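## Task

Scene 1, paused cell. The log records three delid moves: plate N06 at nest N3 had its lid put on LP2, plate W06 at N1 had its lid put on LP4, and plate W09 at N2 had its lid put on LP3. The dispenser then failed and the run aborted. Auto-recover moved the LP4 lid onto N3, the LP3 lid onto N1 and the LP2 lid onto N2, and was then stopped by the watchdog. Give every plate back the lid that came off it, seated fully down, with each plate still at its starting nest. The lids carry no markings, so only the log says which lid belongs to which plate. Then press CONTINUE. If what you see disagrees with the log, press CALL instead, and every plate and lid must be where it was at the start. Pressing RETRY, CONTINUE or SKIP fails the task if the gripper holds labware, or if any plate at a nest is not seated in it, or any lid there is not seated on a plate. Nothing may rely on the robot to stay in place at the end: release and move the arm away. Resting against the panel housing, the CALL key or the required key still counts as away.

## Robot and tools

Robot: a single arm with six revolute joints and a two-finger gripper. Its base may sit slightly tilted on the table.

Scene frame: origin on the table surface right under the arm base; +z up; looking along +x, +y is to the left. The operator panel is on the +y side. Its keys, read left to right while facing it: RETRY (white), CONTINUE (green), SKIP (yellow), CALL (blue). The first three are go keys; the job closes as soon as one of them goes down. After CALL, the job closes once the robot stops. A key only counts when pushed until it latches. Labels on the deck mark nests (N1, N2, ...) and lid parks (LP1, LP2, ...); their positions follow no fixed pattern, so read them from the images.

Tool execute_actions, argument actions: a list with zero or one entry. An empty list just reports the current state. A wait is {"steps": n}, n from 1 to 300 control steps (one step is 1/30 s); it sends nothing new. A motion is {"rows": [...], "steps": n}, with 1 to 15 rows and n at most 15 (default 15). Each row drives one step; if rows run out, the last row repeats. A row is one list of 7 numbers for the one arm: six absolute joint target angles in radians in order waist, shoulder, elbow, wrist pitch, wrist yaw, wrist roll, then the gripper opening. These are joint-space targets, not Cartesian positions and not offsets. Stated joint ranges: waist -2.618..3.054, shoulder 0.000..3.142, elbow 0.000..3.142, wrist pitch -1.571..1.571, wrist yaw -1.571..1.571, wrist roll -2.094..2.094. The true ends may differ by up to 0.036 rad. A target beyond an end by more than 0.036 rad, and farther out than the joint's last reported angle, gets the whole call refused, and nothing is sent. A target past the true end is clipped there and a joint sent to its limit line appears. Opening is a scale from -1 (closed) to +1 (fully open, 0.094 m pad gap). Optional pictures (true/false) chooses whether camera images come back; by default they do.

Motion limits: each step, the command may lead the measured angle by at most 0.202 rad (waist), 0.258 (shoulder), 0.238 (elbow), 0.573 (wrist pitch), 0.522 (wrist yaw and roll). If a step's targets would move the gripper over 70 mm from where it is, all targets are pulled back proportionally. So large moves need several calls. The arm keeps heading to the last row sent while you think or wait, until it nearly stops, is blocked, or a step is HELD.

Result lines: Joint positions and Joint velocities give the six joints (rad, rad/s) then the pad gap (m, m/s). grip_measured is the measured opening on the same -1..1 scale you command; it may be off by about 1 mm throughout a scene. To hold something, command roughly 0.03 below grip_measured; a smaller margin holds more lightly. joint command not followed means the clearance check altered or blocked targets (mounts and posts count as part of the arm). HELD marks steps where your row was not fully sent. MOTOR HOT appears from 75 °C while carrying loads; at 90 °C an OVER-TEMPERATURE FAULT halts the arm for 10 s, and at 100 °C the motors and gripper go limp and the arm drops. Avoid long holds of a lid.

Tool zoom_image: camera is "cam_high" or "cam_wrist"; region is [x0, y0, x1, y1] in pixels of that camera's latest full image, top-left origin, at most 504 by 504. cam_high is a fixed overhead view (672x504), cam_wrist rides on the gripper (616x616, fisheye).

Tool finished_scene: scene is the number (1 or 2) of the current scene; it grades it, cannot be reversed, and starts the next one.

Suggested order: look and zoom to check which lid sits where and compare with the log; work out each lid's owner from the delid lines; move lids one at a time via a free park so that each plate ends with its own lid, plates untouched in their nests; open the gripper, lift clear; then press CONTINUE (or CALL if the scene contradicts the log), then finish the scene.

Avoid: dropping lids, knocking plates or lids off the table, slamming into the deck, pushing hard, pressing a go key while holding something or with any item not seated, and pressing the wrong go key.

Each tool is called in YAML: its name, and indented under it one key for each argument.

## Session

execute_actions:
  actions: []

Scene clock: 0.00 s of 9600.00 s.
grip_measured=+1.000
Joint positions: [ 1.413  1.441  0.684 -1.214  1.373  0.408  0.094]
Joint velocities: [-0.007  0.007  0.002 -0.022 -0.066 -0.007  0.   ]

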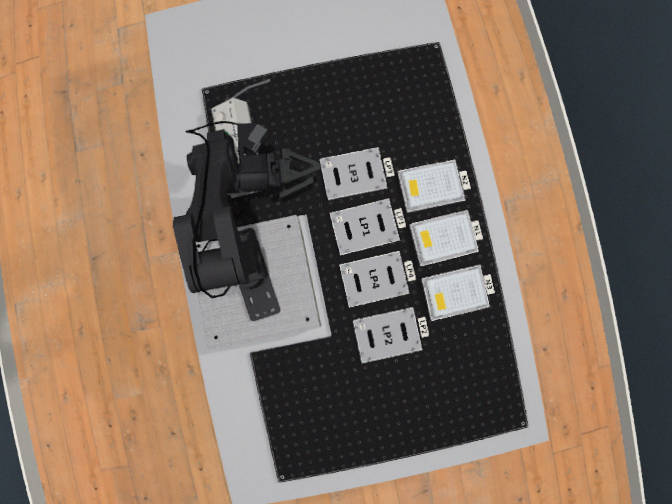

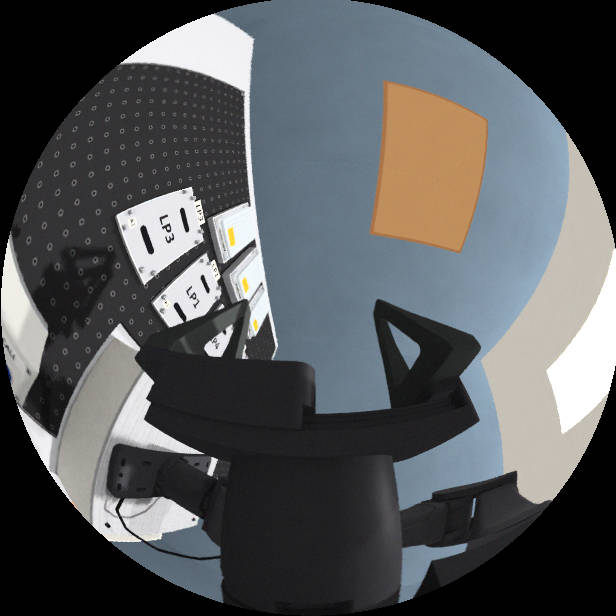

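zoom_image:
  camera: "cam_high"
  region: [300, 130, 520, 370]

zoom_image:
  camera: "cam_high"
  region: [160, 70, 340, 250]

Region (300, 130, 520, 370) of cam_high's 672x504 image, scaled by 2.100, with more detail than that image has; it fills the left 462 columns of this view, and the rest is white.

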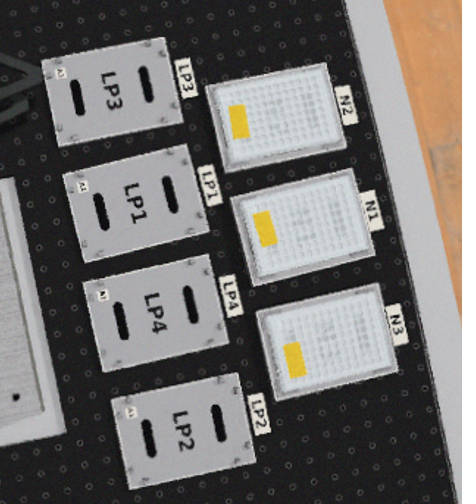

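Region (160, 70, 340, 250) of cam_high's 672x504 image, scaled by 2.800, with more detail than that image has.

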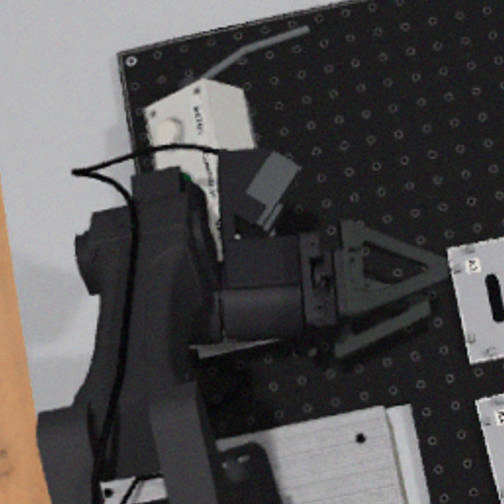

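execute_actions:
  actions:
    - {"rows": [[1.413, 1.35, 1.3, -1.0, 0.7, 0.2, 1]], "steps": 15}

Scene clock: 22.67 s of 9600.00 s.
grip_measured=+1.000
Joint positions: [ 1.412  1.354  1.3   -0.996  0.729  0.211  0.094]
Joint velocities: [ 0.002 -0.007 -0.007  0.022 -0.256 -0.022  0.   ]
Steps of this call (steps 1 to 90: nothing new was sent; then 19.17 s passed at rest; steps 91 to 105: all 15 steps of this action). Readings (joint positions):
91: [1.412 1.436 0.712 -1.207 1.286 0.374]
92: [1.412 1.428 0.766 -1.184 1.174 0.337]
94: [1.412 1.410 0.905 -1.130 1.005 0.290]
98: [1.412 1.396 1.181 -1.059 0.830 0.241]
105: the state above

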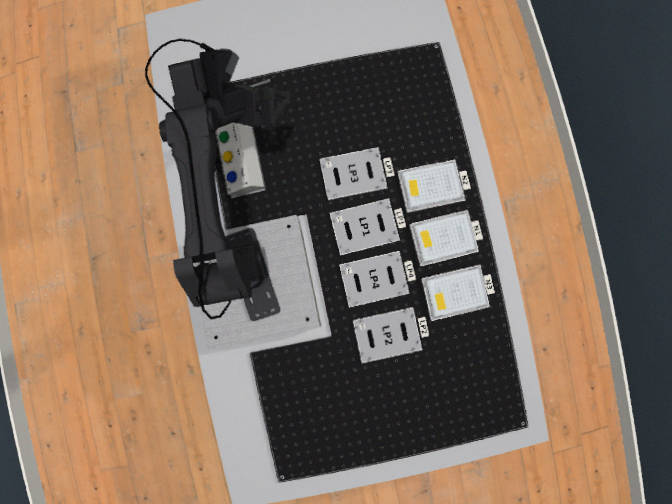

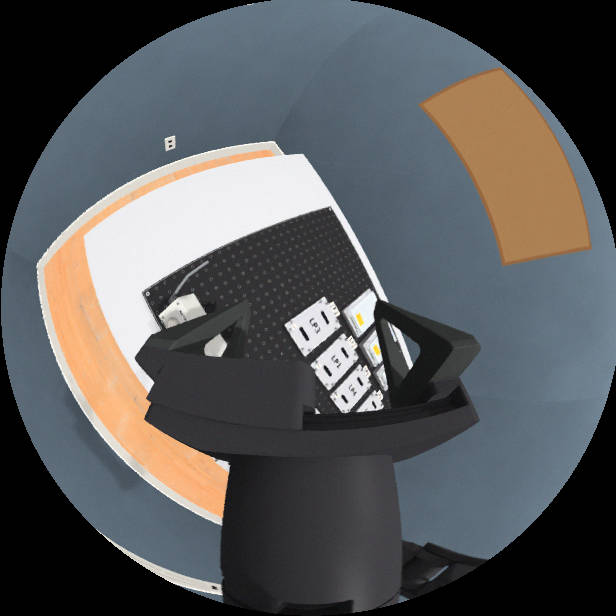

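execute_actions:
  actions:
    - {"rows": [[0.0, 1.5, 1.4, -1.4, 0.0, 0.0, 1]], "steps": 15}
  pictures: false

execute_actions:
  actions:
    - {"steps": 30}

Scene clock: 26.43 s of 9600.00 s.
grip_measured=+1.000
Joint positions: [ 0.369  1.526  1.384 -1.349  0.029  0.012  0.094]
Joint velocities: [-2.122 -0.002  0.002 -0.051 -0.154 -0.066  0.   ]
Steps of this call (steps 1 to 30: the robot went on to your last target; steps 31 to 90: nothing new was sent; then 0.27 s passed at rest; steps 91 to 105: all 15 steps of this action). Readings (joint positions):
91: [1.383 1.370 1.323 -1.049 0.610 0.171]
92: [1.325 1.400 1.357 -1.116 0.502 0.136]
94: [1.183 1.460 1.384 -1.195 0.322 0.087]
98: [0.893 1.525 1.384 -1.298 0.127 0.037]
105: the state above

Scene clock: 27.43 s of 9600.00 s.
grip_measured=+1.000
Joint positions: [-0.007  1.526  1.384 -1.384  0.006  0.007  0.094]
Joint velocities: [ 0.002 -0.002  0.012  0.007 -0.051 -0.022  0.   ]
Steps of this call (steps 1 to 30: the robot went on to your last target). Readings (joint positions):
1: [0.294 1.526 1.384 -1.351 0.024 0.011]
2: [0.218 1.526 1.384 -1.353 0.021 0.010]
4: [0.075 1.526 1.384 -1.355 0.018 0.009]
8: [-0.018 1.526 1.384 -1.370 0.023 0.009]
30: the state above
The arm was judged still, so your last target was given up. Only a new action makes it travel on or press farther. Fingers that are still opening or closing keep moving.

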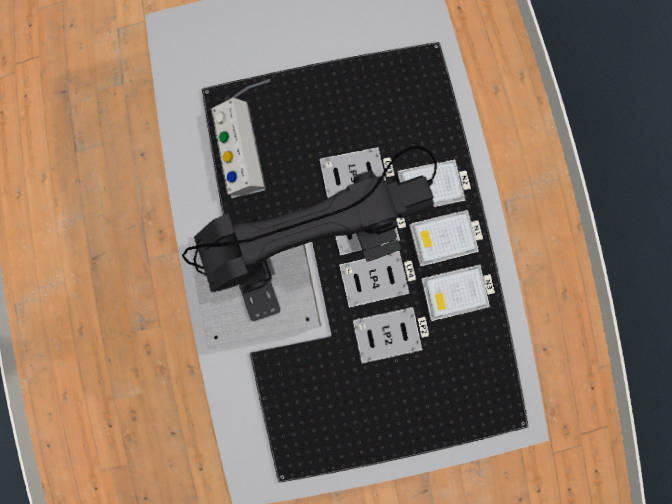

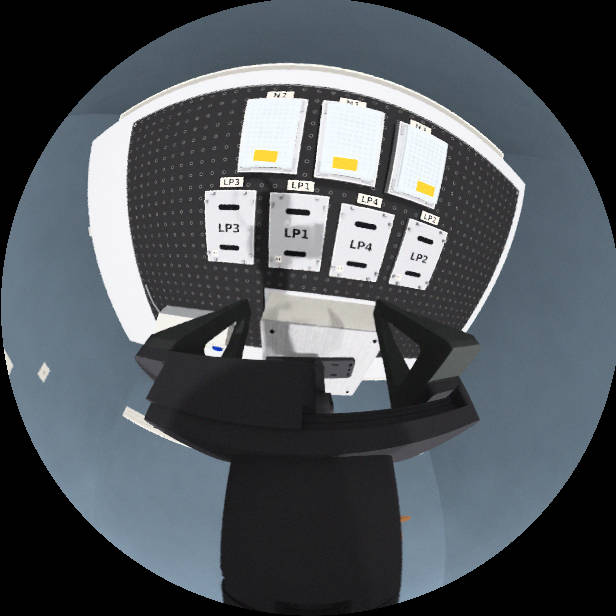

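execute_actions:
  actions:
    - {"rows": [[-0.15, 1.9, 1.6, -1.27, 0.0, 0.0, 1]], "steps": 15}
  pictures: false

execute_actions:
  actions:
    - {"steps": 20}

Scene clock: 38.40 s of 9600.00 s.
grip_measured=+1.000
Joint positions: [-0.153  1.934  1.583 -1.28   0.001  0.005  0.094]
Joint velocities: [-0.007 -0.09   0.002  0.037  0.007 -0.007  0.   ]
Steps of this call (steps 1 to 90: nothing new was sent; then 7.47 s passed at rest; steps 91 to 105: all 15 steps of this action). Readings (joint positions):
91: [-0.019 1.549 1.409 -1.400 -0.001 0.005]
92: [-0.044 1.594 1.460 -1.405 -0.005 0.005]
94: [-0.099 1.707 1.549 -1.363 -0.004 0.005]
98: [-0.152 1.903 1.589 -1.287 0.001 0.005]
105: the state above

Scene clock: 39.07 s of 9600.00 s.
grip_measured=+1.000
Joint positions: [-0.153  1.93   1.583 -1.28   0.001  0.005  0.094]
Joint velocities: [-0.017  0.012  0.007  0.066  0.007 -0.007  0.   ]
Steps of this call (steps 1 to 15: the robot went on to your last target; steps 16 to 20: nothing new was sent). Readings (joint positions):
1: [-0.153 1.931 1.583 -1.280 0.001 0.005]
2: [-0.153 1.930 1.583 -1.280 0.001 0.005]
4: [-0.153 1.930 1.583 -1.280 0.001 0.005]
8: [-0.153 1.930 1.583 -1.280 0.001 0.005]
20: the state above
The arm was judged still, so your last target was given up. Only a new action makes it travel on or press farther. Fingers that are still opening or closing keep moving.

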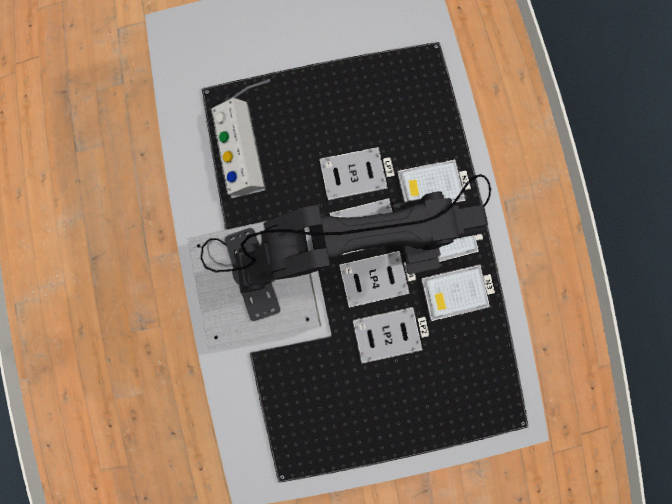

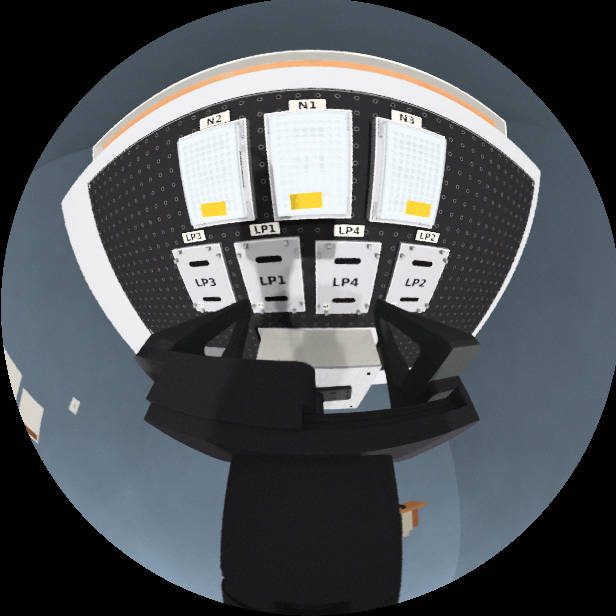

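zoom_image:
  camera: "cam_wrist"
  region: [160, 90, 460, 250]

Region (160, 90, 460, 250) of cam_wrist's 616x616 image, scaled by 1.680, with more detail than that image has; it fills the top 269 rows of this view, and the rest is white.

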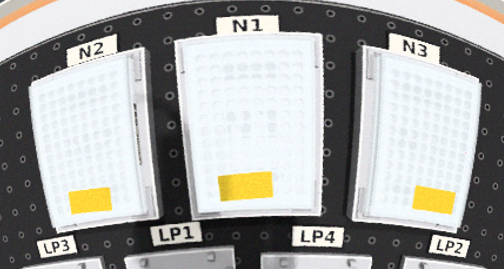

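execute_actions:
  actions:
    - {"rows": [[-0.15, 2.35, 2.115, -1.275, 0.0, 0.0, 1]], "steps": 15}
  pictures: false

execute_actions:
  actions:
    - {"steps": 20}

Scene clock: 59.93 s of 9600.00 s.
grip_measured=+1.000
Joint positions: [-0.153  2.388  2.088 -1.265  0.001  0.005  0.094]
Joint velocities: [-0.012  0.002  0.056  0.037  0.022 -0.037  0.   ]
Steps of this call (steps 1 to 90: nothing new was sent; then 17.37 s passed at rest; steps 91 to 105: all 15 steps of this action). Readings (joint positions):
91: [-0.153 1.963 1.626 -1.314 0.001 0.005]
92: [-0.153 2.023 1.709 -1.337 0.001 0.005]
94: [-0.153 2.168 1.881 -1.319 0.001 0.005]
98: [-0.153 2.368 2.071 -1.259 0.001 0.005]
105: the state above

Scene clock: 60.60 s of 9600.00 s.
grip_measured=+1.000
Joint positions: [-0.153  2.388  2.09  -1.265  0.001  0.005  0.094]
Joint velocities: [ 0.002  0.007  0.002 -0.007  0.007 -0.081  0.   ]
Steps of this call (steps 1 to 15: the robot went on to your last target; steps 16 to 20: nothing new was sent). Readings (joint positions):
1: [-0.153 2.388 2.089 -1.265 0.001 0.005]
2: [-0.153 2.388 2.090 -1.265 0.001 0.005]
4: [-0.153 2.388 2.090 -1.265 0.001 0.005]
8: [-0.153 2.388 2.090 -1.265 0.001 0.005]
20: the state above
The arm was judged still, so your last target was given up. Only a new action makes it travel on or press farther. Fingers that are still opening or closing keep moving.

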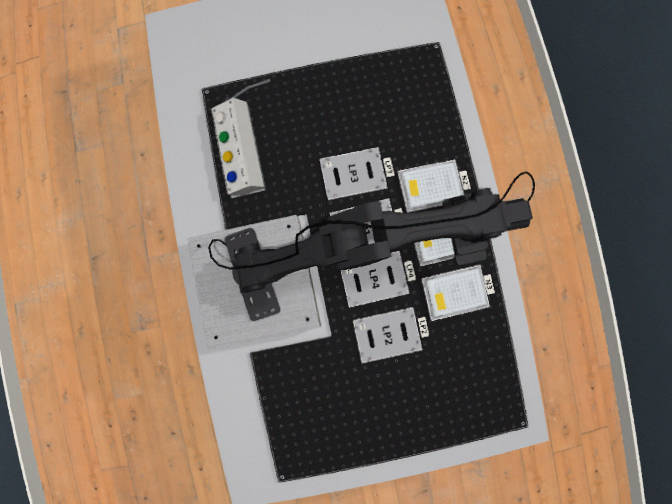

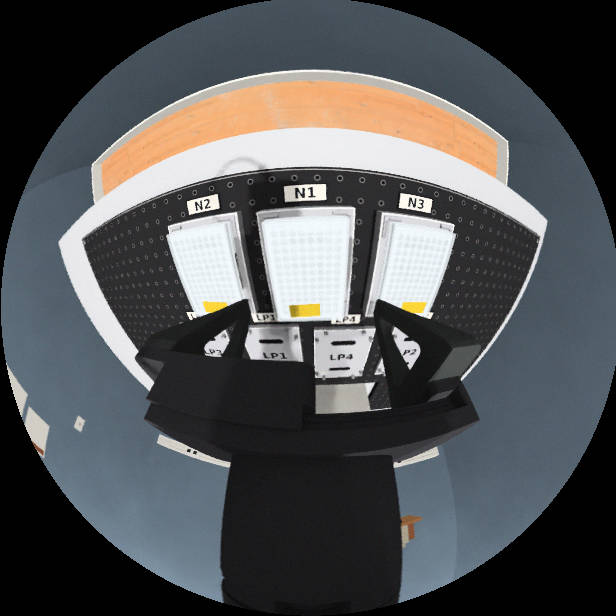

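zoom_image:
  camera: "cam_high"
  region: [380, 150, 560, 330]

zoom_image:
  camera: "cam_wrist"
  region: [150, 180, 470, 360]

Region (380, 150, 560, 330) of cam_high's 672x504 image, scaled by 2.800, with more detail than that image has.

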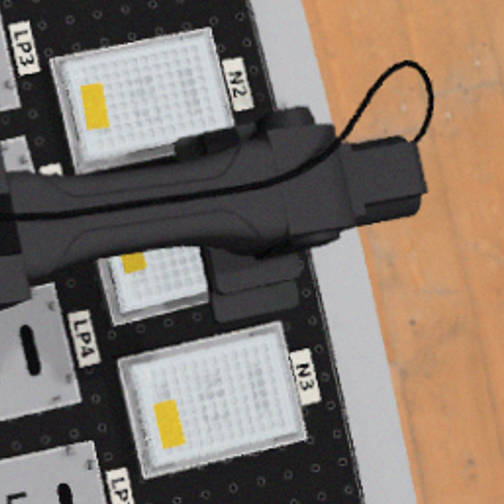

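Region (150, 180, 470, 360) of cam_wrist's 616x616 image, scaled by 1.575, with more detail than that image has; it fills the top 284 rows of this view, and the rest is white.

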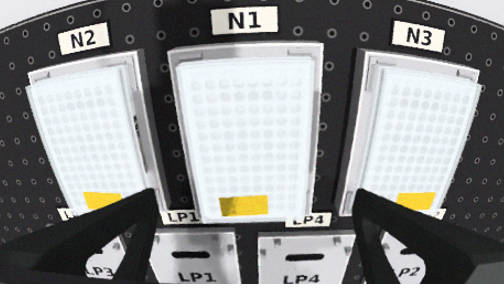

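execute_actions:
  actions:
    - {"rows": [[-0.14, 2.38, 1.985, -1.12, 0.0, 0.0, 1]], "steps": 15}
  pictures: false

execute_actions:
  actions:
    - {"steps": 20}

Scene clock: 67.10 s of 9600.00 s.
grip_measured=+1.000
Joint positions: [-0.148  2.391  1.984 -1.146  0.001  0.005  0.094]
Joint velocities: [-0.002 -0.002  0.007  0.051  0.051 -0.007  0.   ]
Steps of this call (steps 1 to 90: nothing new was sent; then 3.00 s passed at rest; steps 91 to 105: all 15 steps of this action). Readings (joint positions):
91: [-0.153 2.385 2.072 -1.244 0.001 0.005]
92: [-0.152 2.379 2.047 -1.218 0.001 0.005]
94: [-0.151 2.381 2.009 -1.189 0.001 0.005]
98: [-0.148 2.391 1.984 -1.168 0.001 0.005]
105: the state above

Scene clock: 67.77 s of 9600.00 s.
grip_measured=+1.000
Joint positions: [-0.148  2.391  1.984 -1.141  0.001  0.005  0.094]
Joint velocities: [-0.017  0.007  0.012 -0.037 -0.007  0.007  0.   ]
Steps of this call (steps 1 to 15: the robot went on to your last target; steps 16 to 20: nothing new was sent). Readings (joint positions):
1: [-0.148 2.391 1.984 -1.145 0.001 0.005]
2: [-0.148 2.391 1.984 -1.144 0.001 0.005]
4: [-0.148 2.391 1.984 -1.143 0.001 0.005]
8: [-0.148 2.391 1.984 -1.142 0.001 0.005]
20: the state above
The arm was judged still, so your last target was given up. Only a new action makes it travel on or press farther. Fingers that are still opening or closing keep moving.

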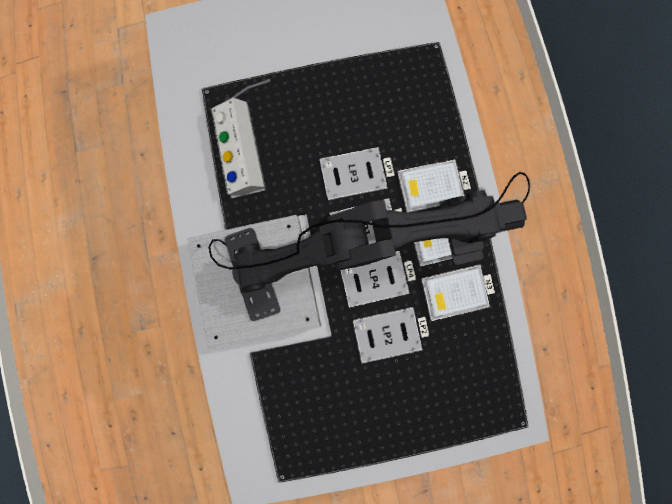

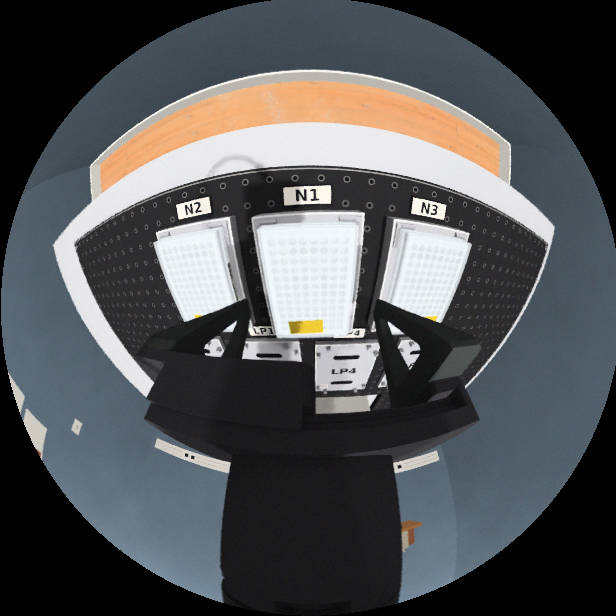

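zoom_image:
  camera: "cam_wrist"
  region: [190, 200, 290, 320]

Region (190, 200, 290, 320) of cam_wrist's 616x616 image, scaled by 4.200, with more detail than that image has.

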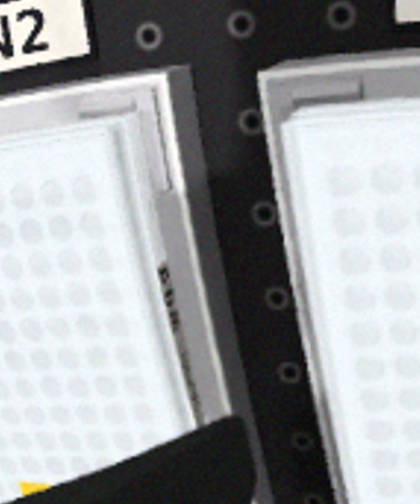

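execute_actions:
  actions:
    - {"rows": [[-0.14, 2.38, 1.985, -1.12, -0.9, 1.57, 1]], "steps": 15}
  pictures: false

execute_actions:
  actions:
    - {"steps": 30}

Scene clock: 103.53 s of 9600.00 s.
grip_measured=+1.000
Joint positions: [-0.143  2.391  1.984 -1.138 -0.846  1.369  0.094]
Joint velocities: [ 0.012 -0.007 -0.012  0.11  -0.271  1.311  0.   ]
Steps of this call (steps 1 to 90: nothing new was sent; then 32.27 s passed at rest; steps 91 to 105: all 15 steps of this action). Readings (joint positions):
91: [-0.149 2.391 1.984 -1.141 -0.071 0.085]
92: [-0.151 2.391 1.984 -1.141 -0.170 0.185]
94: [-0.149 2.391 1.984 -1.140 -0.368 0.385]
98: [-0.144 2.391 1.984 -1.139 -0.677 0.785]
105: the state above

Scene clock: 104.53 s of 9600.00 s.
grip_measured=+1.000
Joint positions: [-0.143  2.391  1.984 -1.134 -0.886  1.564  0.094]
Joint velocities: [ 0.012  0.017  0.007  0.022 -0.022  0.037  0.   ]
Steps of this call (steps 1 to 30: the robot went on to your last target). Readings (joint positions):
1: [-0.143 2.391 1.984 -1.138 -0.854 1.409]
2: [-0.143 2.391 1.984 -1.138 -0.861 1.440]
4: [-0.143 2.391 1.984 -1.137 -0.871 1.486]
8: [-0.143 2.391 1.984 -1.136 -0.880 1.532]
30: the state above
The arm was judged still, so your last target was given up. Only a new action makes it travel on or press farther. Fingers that are still opening or closing keep moving.

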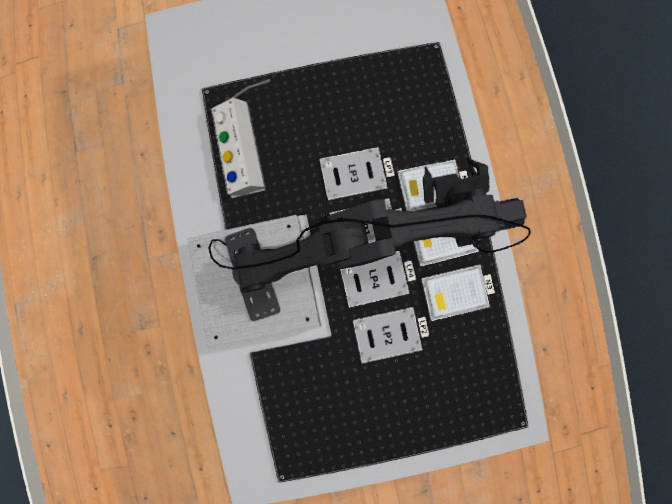

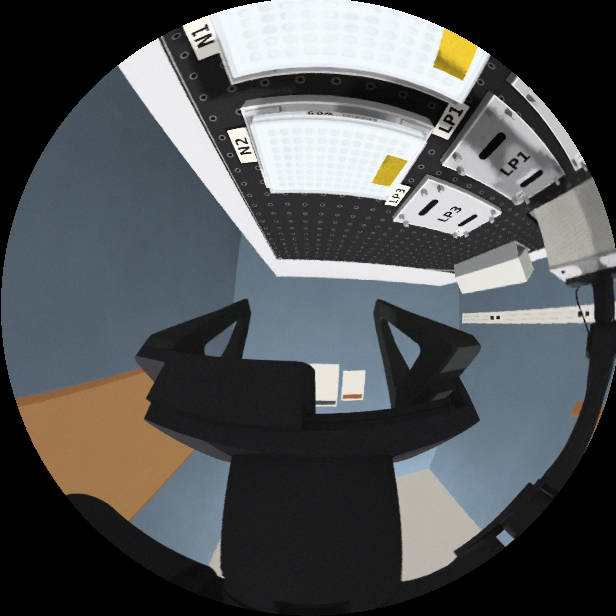

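zoom_image:
  camera: "cam_wrist"
  region: [270, 90, 410, 140]

Region (270, 90, 410, 140) of cam_wrist's 616x616 image, scaled by 3.600, with more detail than that image has; it fills the top 180 rows of this view, and the rest is white.

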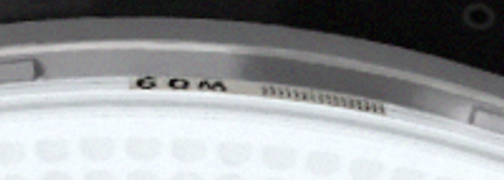

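execute_actions:
  actions:
    - {"rows": [[-0.42, 2.38, 1.985, -1.12, -0.9, 1.57, 1]], "steps": 15}
  pictures: false

execute_actions:
  actions:
    - {"steps": 15}

Scene clock: 108.23 s of 9600.00 s.
grip_measured=+1.000
Joint positions: [-0.453  2.391  1.984 -1.123 -0.883  1.564  0.094]
Joint velocities: [ 0.33  -0.007 -0.007  0.007 -0.037 -0.007  0.   ]
Steps of this call (steps 1 to 90: nothing new was sent; then 0.20 s passed at rest; steps 91 to 105: all 15 steps of this action). Readings (joint positions):
91: [-0.153 2.391 1.984 -1.134 -0.890 1.564]
92: [-0.170 2.391 1.984 -1.134 -0.895 1.564]
94: [-0.235 2.391 1.984 -1.134 -0.898 1.564]
98: [-0.406 2.391 1.984 -1.126 -0.895 1.564]
105: the state above

Scene clock: 108.73 s of 9600.00 s.
grip_measured=+1.000
Joint positions: [-0.414  2.391  1.984 -1.123 -0.89   1.564  0.094]
Joint velocities: [-0.007 -0.002 -0.002 -0.037  0.022 -0.037  0.   ]
Steps of this call (steps 1 to 15: the robot went on to your last target). Readings (joint positions):
1: [-0.442 2.391 1.984 -1.123 -0.884 1.564]
2: [-0.431 2.391 1.984 -1.123 -0.885 1.564]
4: [-0.417 2.391 1.984 -1.123 -0.888 1.564]
8: [-0.413 2.391 1.984 -1.123 -0.890 1.564]
15: the state above

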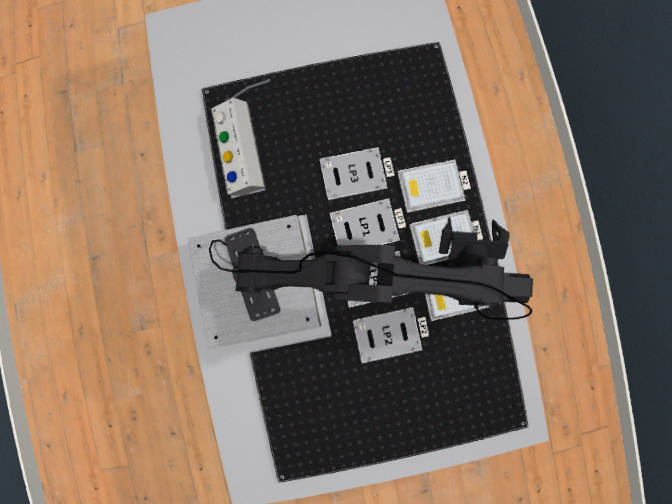

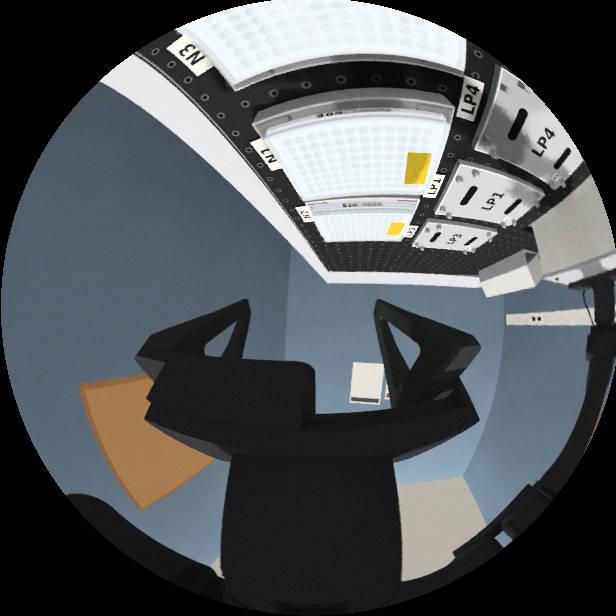

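zoom_image:
  camera: "cam_wrist"
  region: [290, 90, 430, 230]

execute_actions:
  actions:
    - {"rows": [[-0.68, 2.38, 1.985, -1.12, -0.9, 1.57, 1]], "steps": 15}
  pictures: false

execute_actions:
  actions:
    - {"steps": 15}

Region (290, 90, 430, 230) of cam_wrist's 616x616 image, scaled by 3.600, with more detail than that image has.

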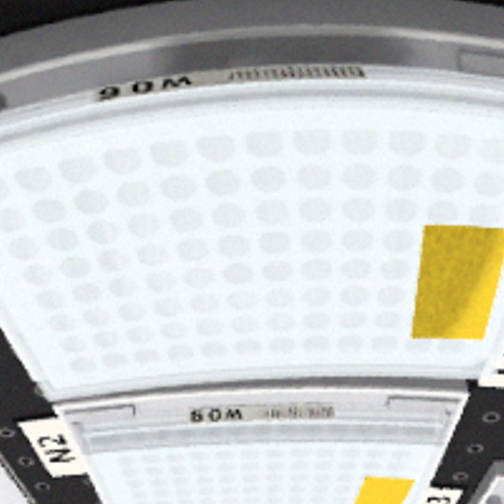

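Scene clock: 110.60 s of 9600.00 s.
grip_measured=+1.000
Joint positions: [-0.71   2.391  1.984 -1.121 -0.884  1.564  0.094]
Joint velocities: [ 0.32  -0.012 -0.002  0.051  0.037 -0.11   0.   ]
Steps of this call (steps 1 to 15: the robot went on to your last target; steps 16 to 41: nothing new was sent; steps 42 to 56: all 15 steps of this action). Readings (joint positions):
42: [-0.424 2.391 1.984 -1.123 -0.893 1.564]
43: [-0.442 2.391 1.984 -1.123 -0.897 1.564]
45: [-0.506 2.391 1.984 -1.123 -0.899 1.564]
49: [-0.674 2.391 1.984 -1.121 -0.895 1.564]
56: the state above

Scene clock: 111.10 s of 9600.00 s.
grip_measured=+1.000
Joint positions: [-0.674  2.391  1.984 -1.121 -0.889  1.564  0.094]
Joint velocities: [-0.002 -0.002 -0.002  0.022 -0.007 -0.051  0.   ]
Steps of this call (steps 1 to 15: the robot went on to your last target). Readings (joint positions):
1: [-0.699 2.391 1.984 -1.121 -0.885 1.564]
2: [-0.690 2.391 1.984 -1.121 -0.885 1.564]
4: [-0.676 2.391 1.984 -1.121 -0.888 1.564]
8: [-0.674 2.391 1.984 -1.121 -0.889 1.564]
15: the state above

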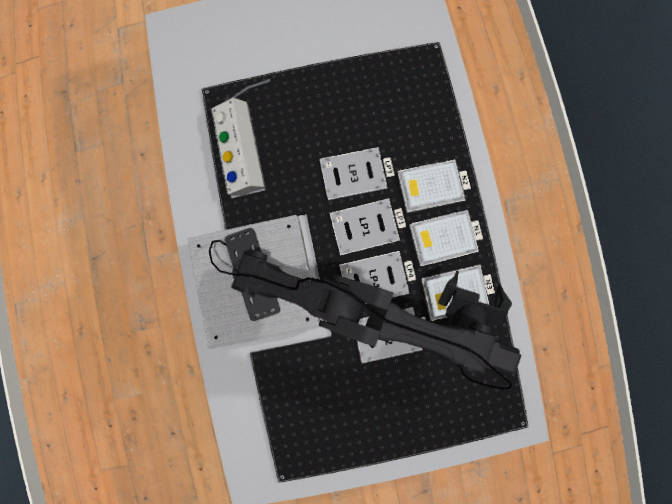

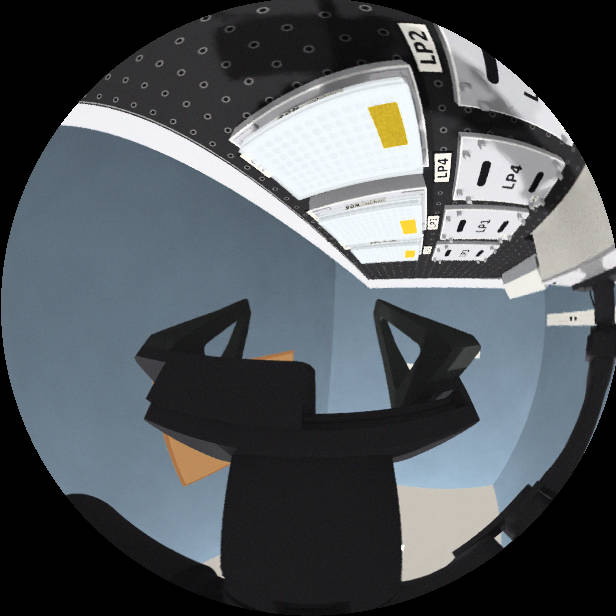

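zoom_image:
  camera: "cam_wrist"
  region: [250, 70, 370, 140]

Region (250, 70, 370, 140) of cam_wrist's 616x616 image, scaled by 4.200, with more detail than that image has; it fills the top 294 rows of this view, and the rest is white.

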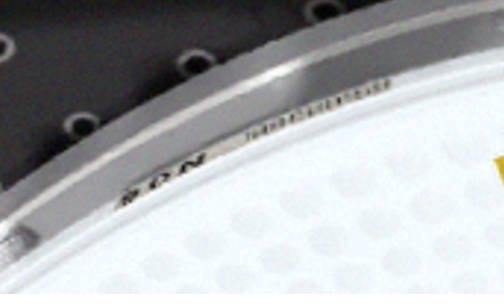

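execute_actions:
  actions:
    - {"rows": [[-0.80, 2.38, 1.985, -1.12, -0.9, 1.57, 1]], "steps": 15}
  pictures: false

execute_actions:
  actions:
    - {"steps": 15}

Scene clock: 113.97 s of 9600.00 s.
grip_measured=+1.000
Joint positions: [-0.809  2.391  1.984 -1.121 -0.889  1.564  0.094]
Joint velocities: [ 0.105 -0.022 -0.002 -0.022 -0.037  0.037  0.   ]
Steps of this call (steps 1 to 15: the robot went on to your last target; steps 16 to 71: nothing new was sent; steps 72 to 86: all 15 steps of this action). Readings (joint positions):
72: [-0.683 2.391 1.984 -1.121 -0.893 1.564]
73: [-0.697 2.391 1.984 -1.121 -0.896 1.564]
75: [-0.744 2.391 1.984 -1.121 -0.897 1.564]
79: [-0.822 2.391 1.984 -1.121 -0.891 1.564]
86: the state above

Scene clock: 114.47 s of 9600.00 s.
grip_measured=+1.000
Joint positions: [-0.802  2.391  1.984 -1.121 -0.889  1.564  0.094]
Joint velocities: [ 0.002 -0.002 -0.007 -0.007 -0.081 -0.051  0.   ]
Steps of this call (steps 1 to 15: the robot went on to your last target). Readings (joint positions):
1: [-0.805 2.391 1.984 -1.121 -0.889 1.564]
2: [-0.803 2.391 1.984 -1.121 -0.889 1.564]
4: [-0.802 2.391 1.984 -1.121 -0.889 1.564]
8: [-0.802 2.391 1.984 -1.121 -0.889 1.564]
15: the state above
The arm was judged still, so your last target was given up. Only a new action makes it travel on or press farther. Fingers that are still opening or closing keep moving.

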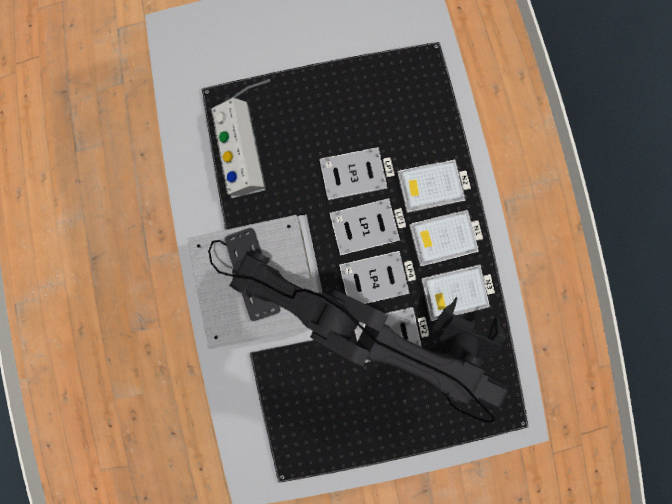

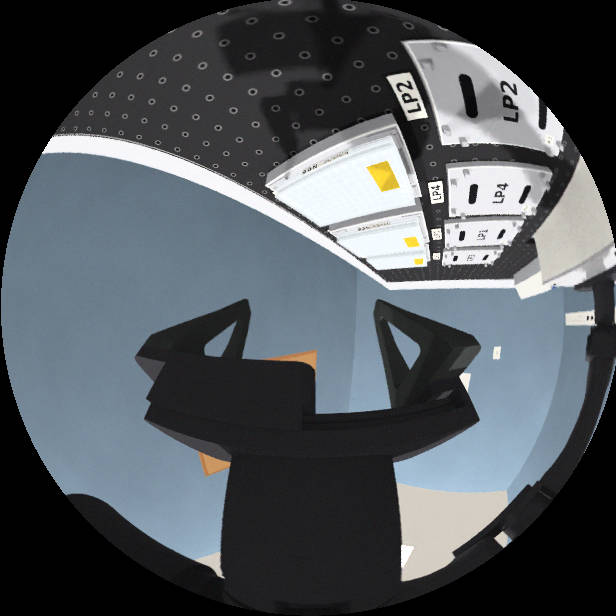

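zoom_image:
  camera: "cam_wrist"
  region: [260, 110, 440, 270]

Region (260, 110, 440, 270) of cam_wrist's 616x616 image, scaled by 2.800, with more detail than that image has.

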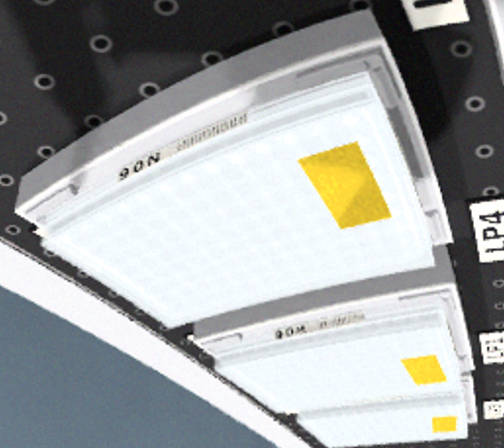

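execute_actions:
  actions:
    - {"rows": [[-0.42, 2.38, 1.985, -1.14, 0.0, -0.279, 1]], "steps": 15}
  pictures: false

execute_actions:
  actions:
    - {"steps": 40}

Scene clock: 122.70 s of 9600.00 s.
grip_measured=+1.000
Joint positions: [-0.379  2.391  1.984 -1.123 -0.065  0.1    0.094]
Joint velocities: [-0.481  0.002 -0.017  0.066  0.447 -2.498  0.   ]
Steps of this call (steps 1 to 90: nothing new was sent; then 4.73 s passed at rest; steps 91 to 105: all 15 steps of this action). Readings (joint positions):
91: [-0.785 2.391 1.984 -1.123 -0.810 1.486]
92: [-0.758 2.390 1.984 -1.123 -0.700 1.386]
94: [-0.664 2.391 1.984 -1.123 -0.488 1.188]
98: [-0.431 2.391 1.984 -1.123 -0.205 0.791]
105: the state above

Scene clock: 124.03 s of 9600.00 s.
grip_measured=+1.000
Joint positions: [-0.427  2.391  1.984 -1.124 -0.004 -0.272  0.094]
Joint velocities: [ 0.017  0.002  0.002 -0.022  0.066 -0.022  0.   ]
Steps of this call (steps 1 to 40: the robot went on to your last target). Readings (joint positions):
1: [-0.394 2.391 1.984 -1.123 -0.053 0.024]
2: [-0.409 2.391 1.984 -1.123 -0.042 -0.035]
4: [-0.429 2.391 1.984 -1.123 -0.024 -0.121]
8: [-0.432 2.391 1.984 -1.123 -0.009 -0.210]
40: the state above

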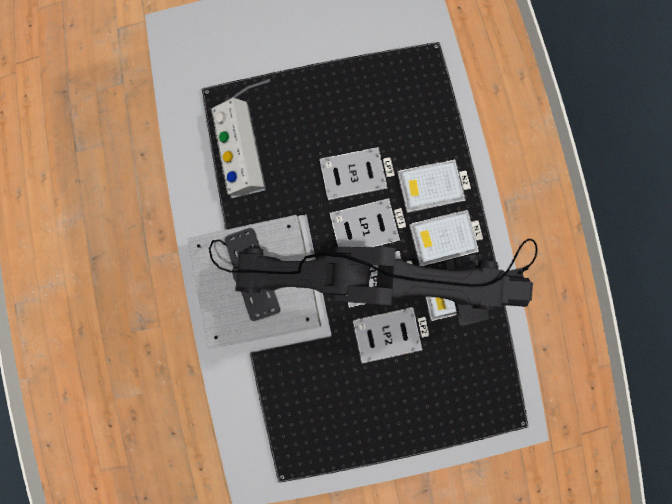

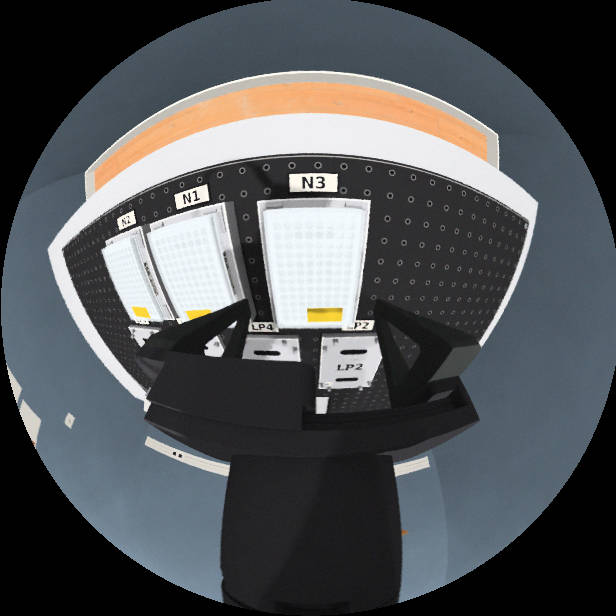

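zoom_image:
  camera: "cam_wrist"
  region: [210, 170, 410, 370]

Region (210, 170, 410, 370) of cam_wrist's 616x616 image, scaled by 2.520, with more detail than that image has.

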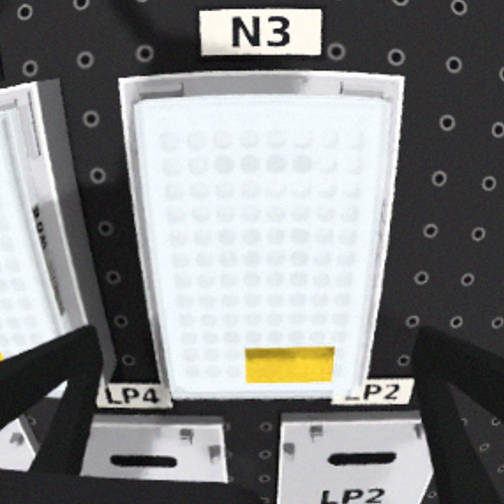

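execute_actions:
  actions:
    - {"rows": [[-0.437, 2.40, 1.855, -0.995, 0.0, -0.285, 1]], "steps": 15}
  pictures: false

execute_actions:
  actions:
    - {"steps": 25}

Scene clock: 132.23 s of 9600.00 s.
grip_measured=+1.000
Joint positions: [-0.427  2.415  1.851 -1.022 -0.003 -0.278  0.094]
Joint velocities: [-0.012 -0.002 -0.007  0.095  0.022 -0.022  0.   ]
Steps of this call (steps 1 to 15: the robot went on to your last target; steps 16 to 90: nothing new was sent; then 4.70 s passed at rest; steps 91 to 105: all 15 steps of this action). Readings (joint positions):
91: [-0.427 2.388 1.962 -1.101 -0.004 -0.273]
92: [-0.427 2.383 1.933 -1.075 -0.004 -0.274]
94: [-0.427 2.388 1.886 -1.052 -0.004 -0.276]
98: [-0.427 2.413 1.852 -1.041 -0.003 -0.277]
105: the state above

Scene clock: 133.07 s of 9600.00 s.
grip_measured=+1.000
Joint positions: [-0.427  2.415  1.851 -1.016 -0.003 -0.278  0.094]
Joint velocities: [-0.007  0.002 -0.002  0.037 -0.051  0.11   0.   ]
Steps of this call (steps 1 to 15: the robot went on to your last target; steps 16 to 25: nothing new was sent). Readings (joint positions):
1: [-0.427 2.415 1.851 -1.020 -0.003 -0.278]
2: [-0.427 2.415 1.851 -1.019 -0.003 -0.278]
4: [-0.427 2.415 1.851 -1.018 -0.003 -0.278]
8: [-0.427 2.415 1.851 -1.017 -0.003 -0.278]
25: the state above
The arm was judged still, so your last target was given up. Only a new action makes it travel on or press farther. Fingers that are still opening or closing keep moving.

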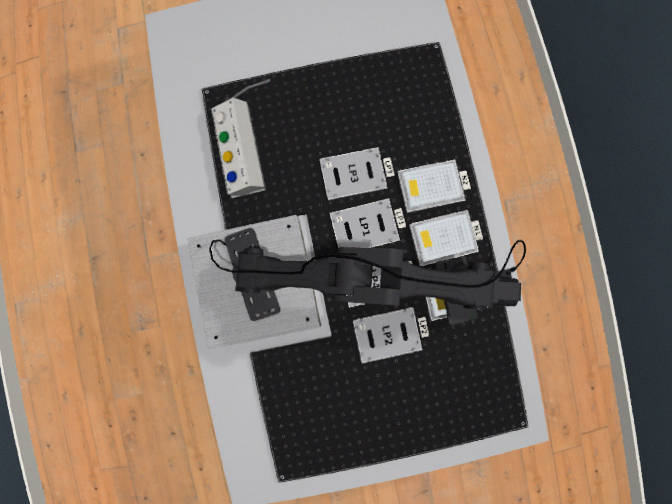

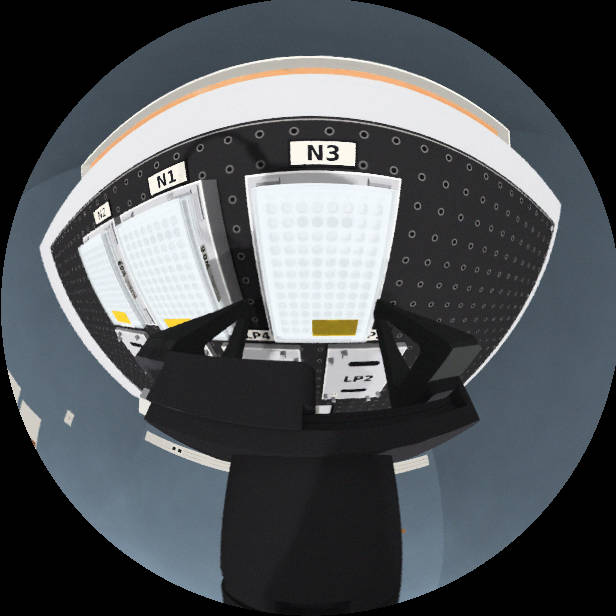

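zoom_image:
  camera: "cam_wrist"
  region: [210, 160, 420, 370]

Region (210, 160, 420, 370) of cam_wrist's 616x616 image, scaled by 2.400, with more detail than that image has.

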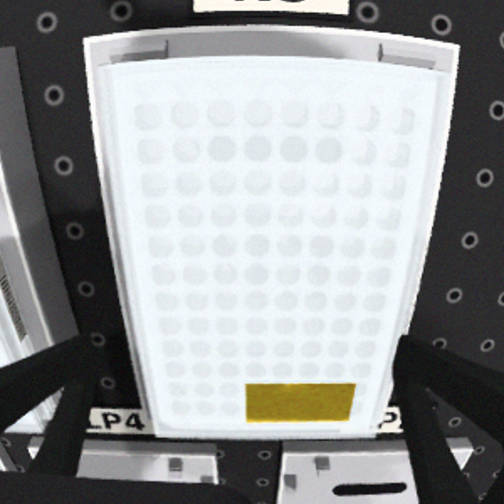

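execute_actions:
  actions:
    - {"rows": [[-0.444, 2.44, 1.95, -1.065, 0.0, -0.295, 1]], "steps": 15}
  pictures: false

execute_actions:
  actions:
    - {"steps": 25}

Scene clock: 145.23 s of 9600.00 s.
grip_measured=+1.000
Joint positions: [-0.437  2.437  1.927 -1.047 -0.003 -0.288  0.094]
Joint velocities: [ 0.002 -0.037 -0.007 -0.051 -0.066  0.007  0.   ]
Steps of this call (steps 1 to 90: nothing new was sent; then 8.67 s passed at rest; steps 91 to 105: all 15 steps of this action). Readings (joint positions):
91: [-0.427 2.420 1.864 -1.028 -0.003 -0.280]
92: [-0.428 2.429 1.885 -1.038 -0.003 -0.282]
94: [-0.431 2.437 1.913 -1.039 -0.003 -0.284]
98: [-0.437 2.437 1.927 -1.040 -0.003 -0.286]
105: the state above

Scene clock: 146.07 s of 9600.00 s.
grip_measured=+1.000
Joint positions: [-0.437  2.437  1.927 -1.049 -0.003 -0.288  0.094]
Joint velocities: [-0.007  0.002 -0.012 -0.037  0.081 -0.007  0.   ]
Steps of this call (steps 1 to 15: the robot went on to your last target; steps 16 to 25: nothing new was sent). Readings (joint positions):
1: [-0.437 2.437 1.927 -1.047 -0.003 -0.288]
2: [-0.437 2.437 1.927 -1.047 -0.003 -0.288]
4: [-0.437 2.437 1.927 -1.048 -0.003 -0.288]
8: [-0.437 2.437 1.927 -1.048 -0.003 -0.288]
25: the state above
The arm was judged still, so your last target was given up. Only a new action makes it travel on or press farther. Fingers that are still opening or closing keep moving.

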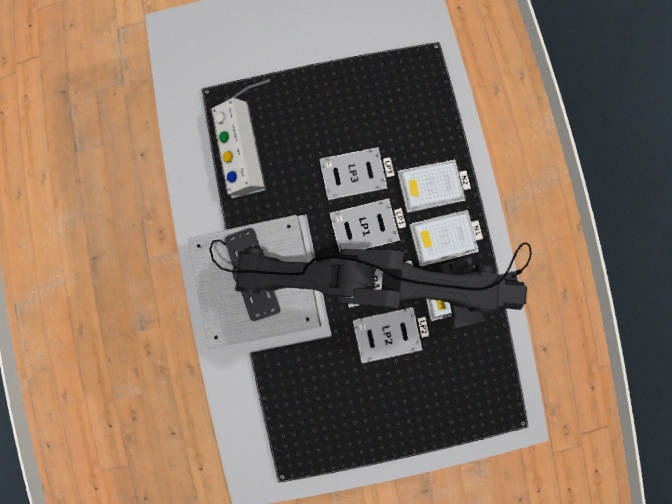

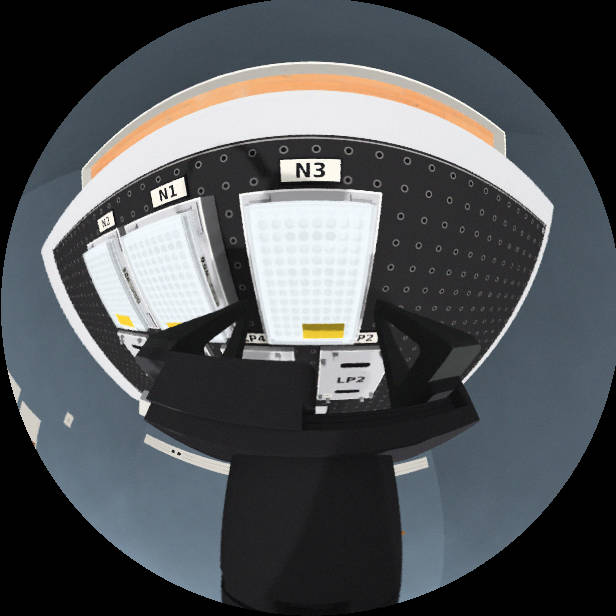

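zoom_image:
  camera: "cam_wrist"
  region: [210, 160, 420, 370]

Region (210, 160, 420, 370) of cam_wrist's 616x616 image, scaled by 2.400, with more detail than that image has.

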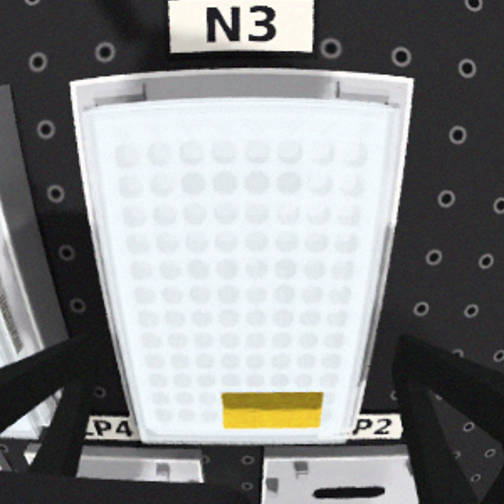

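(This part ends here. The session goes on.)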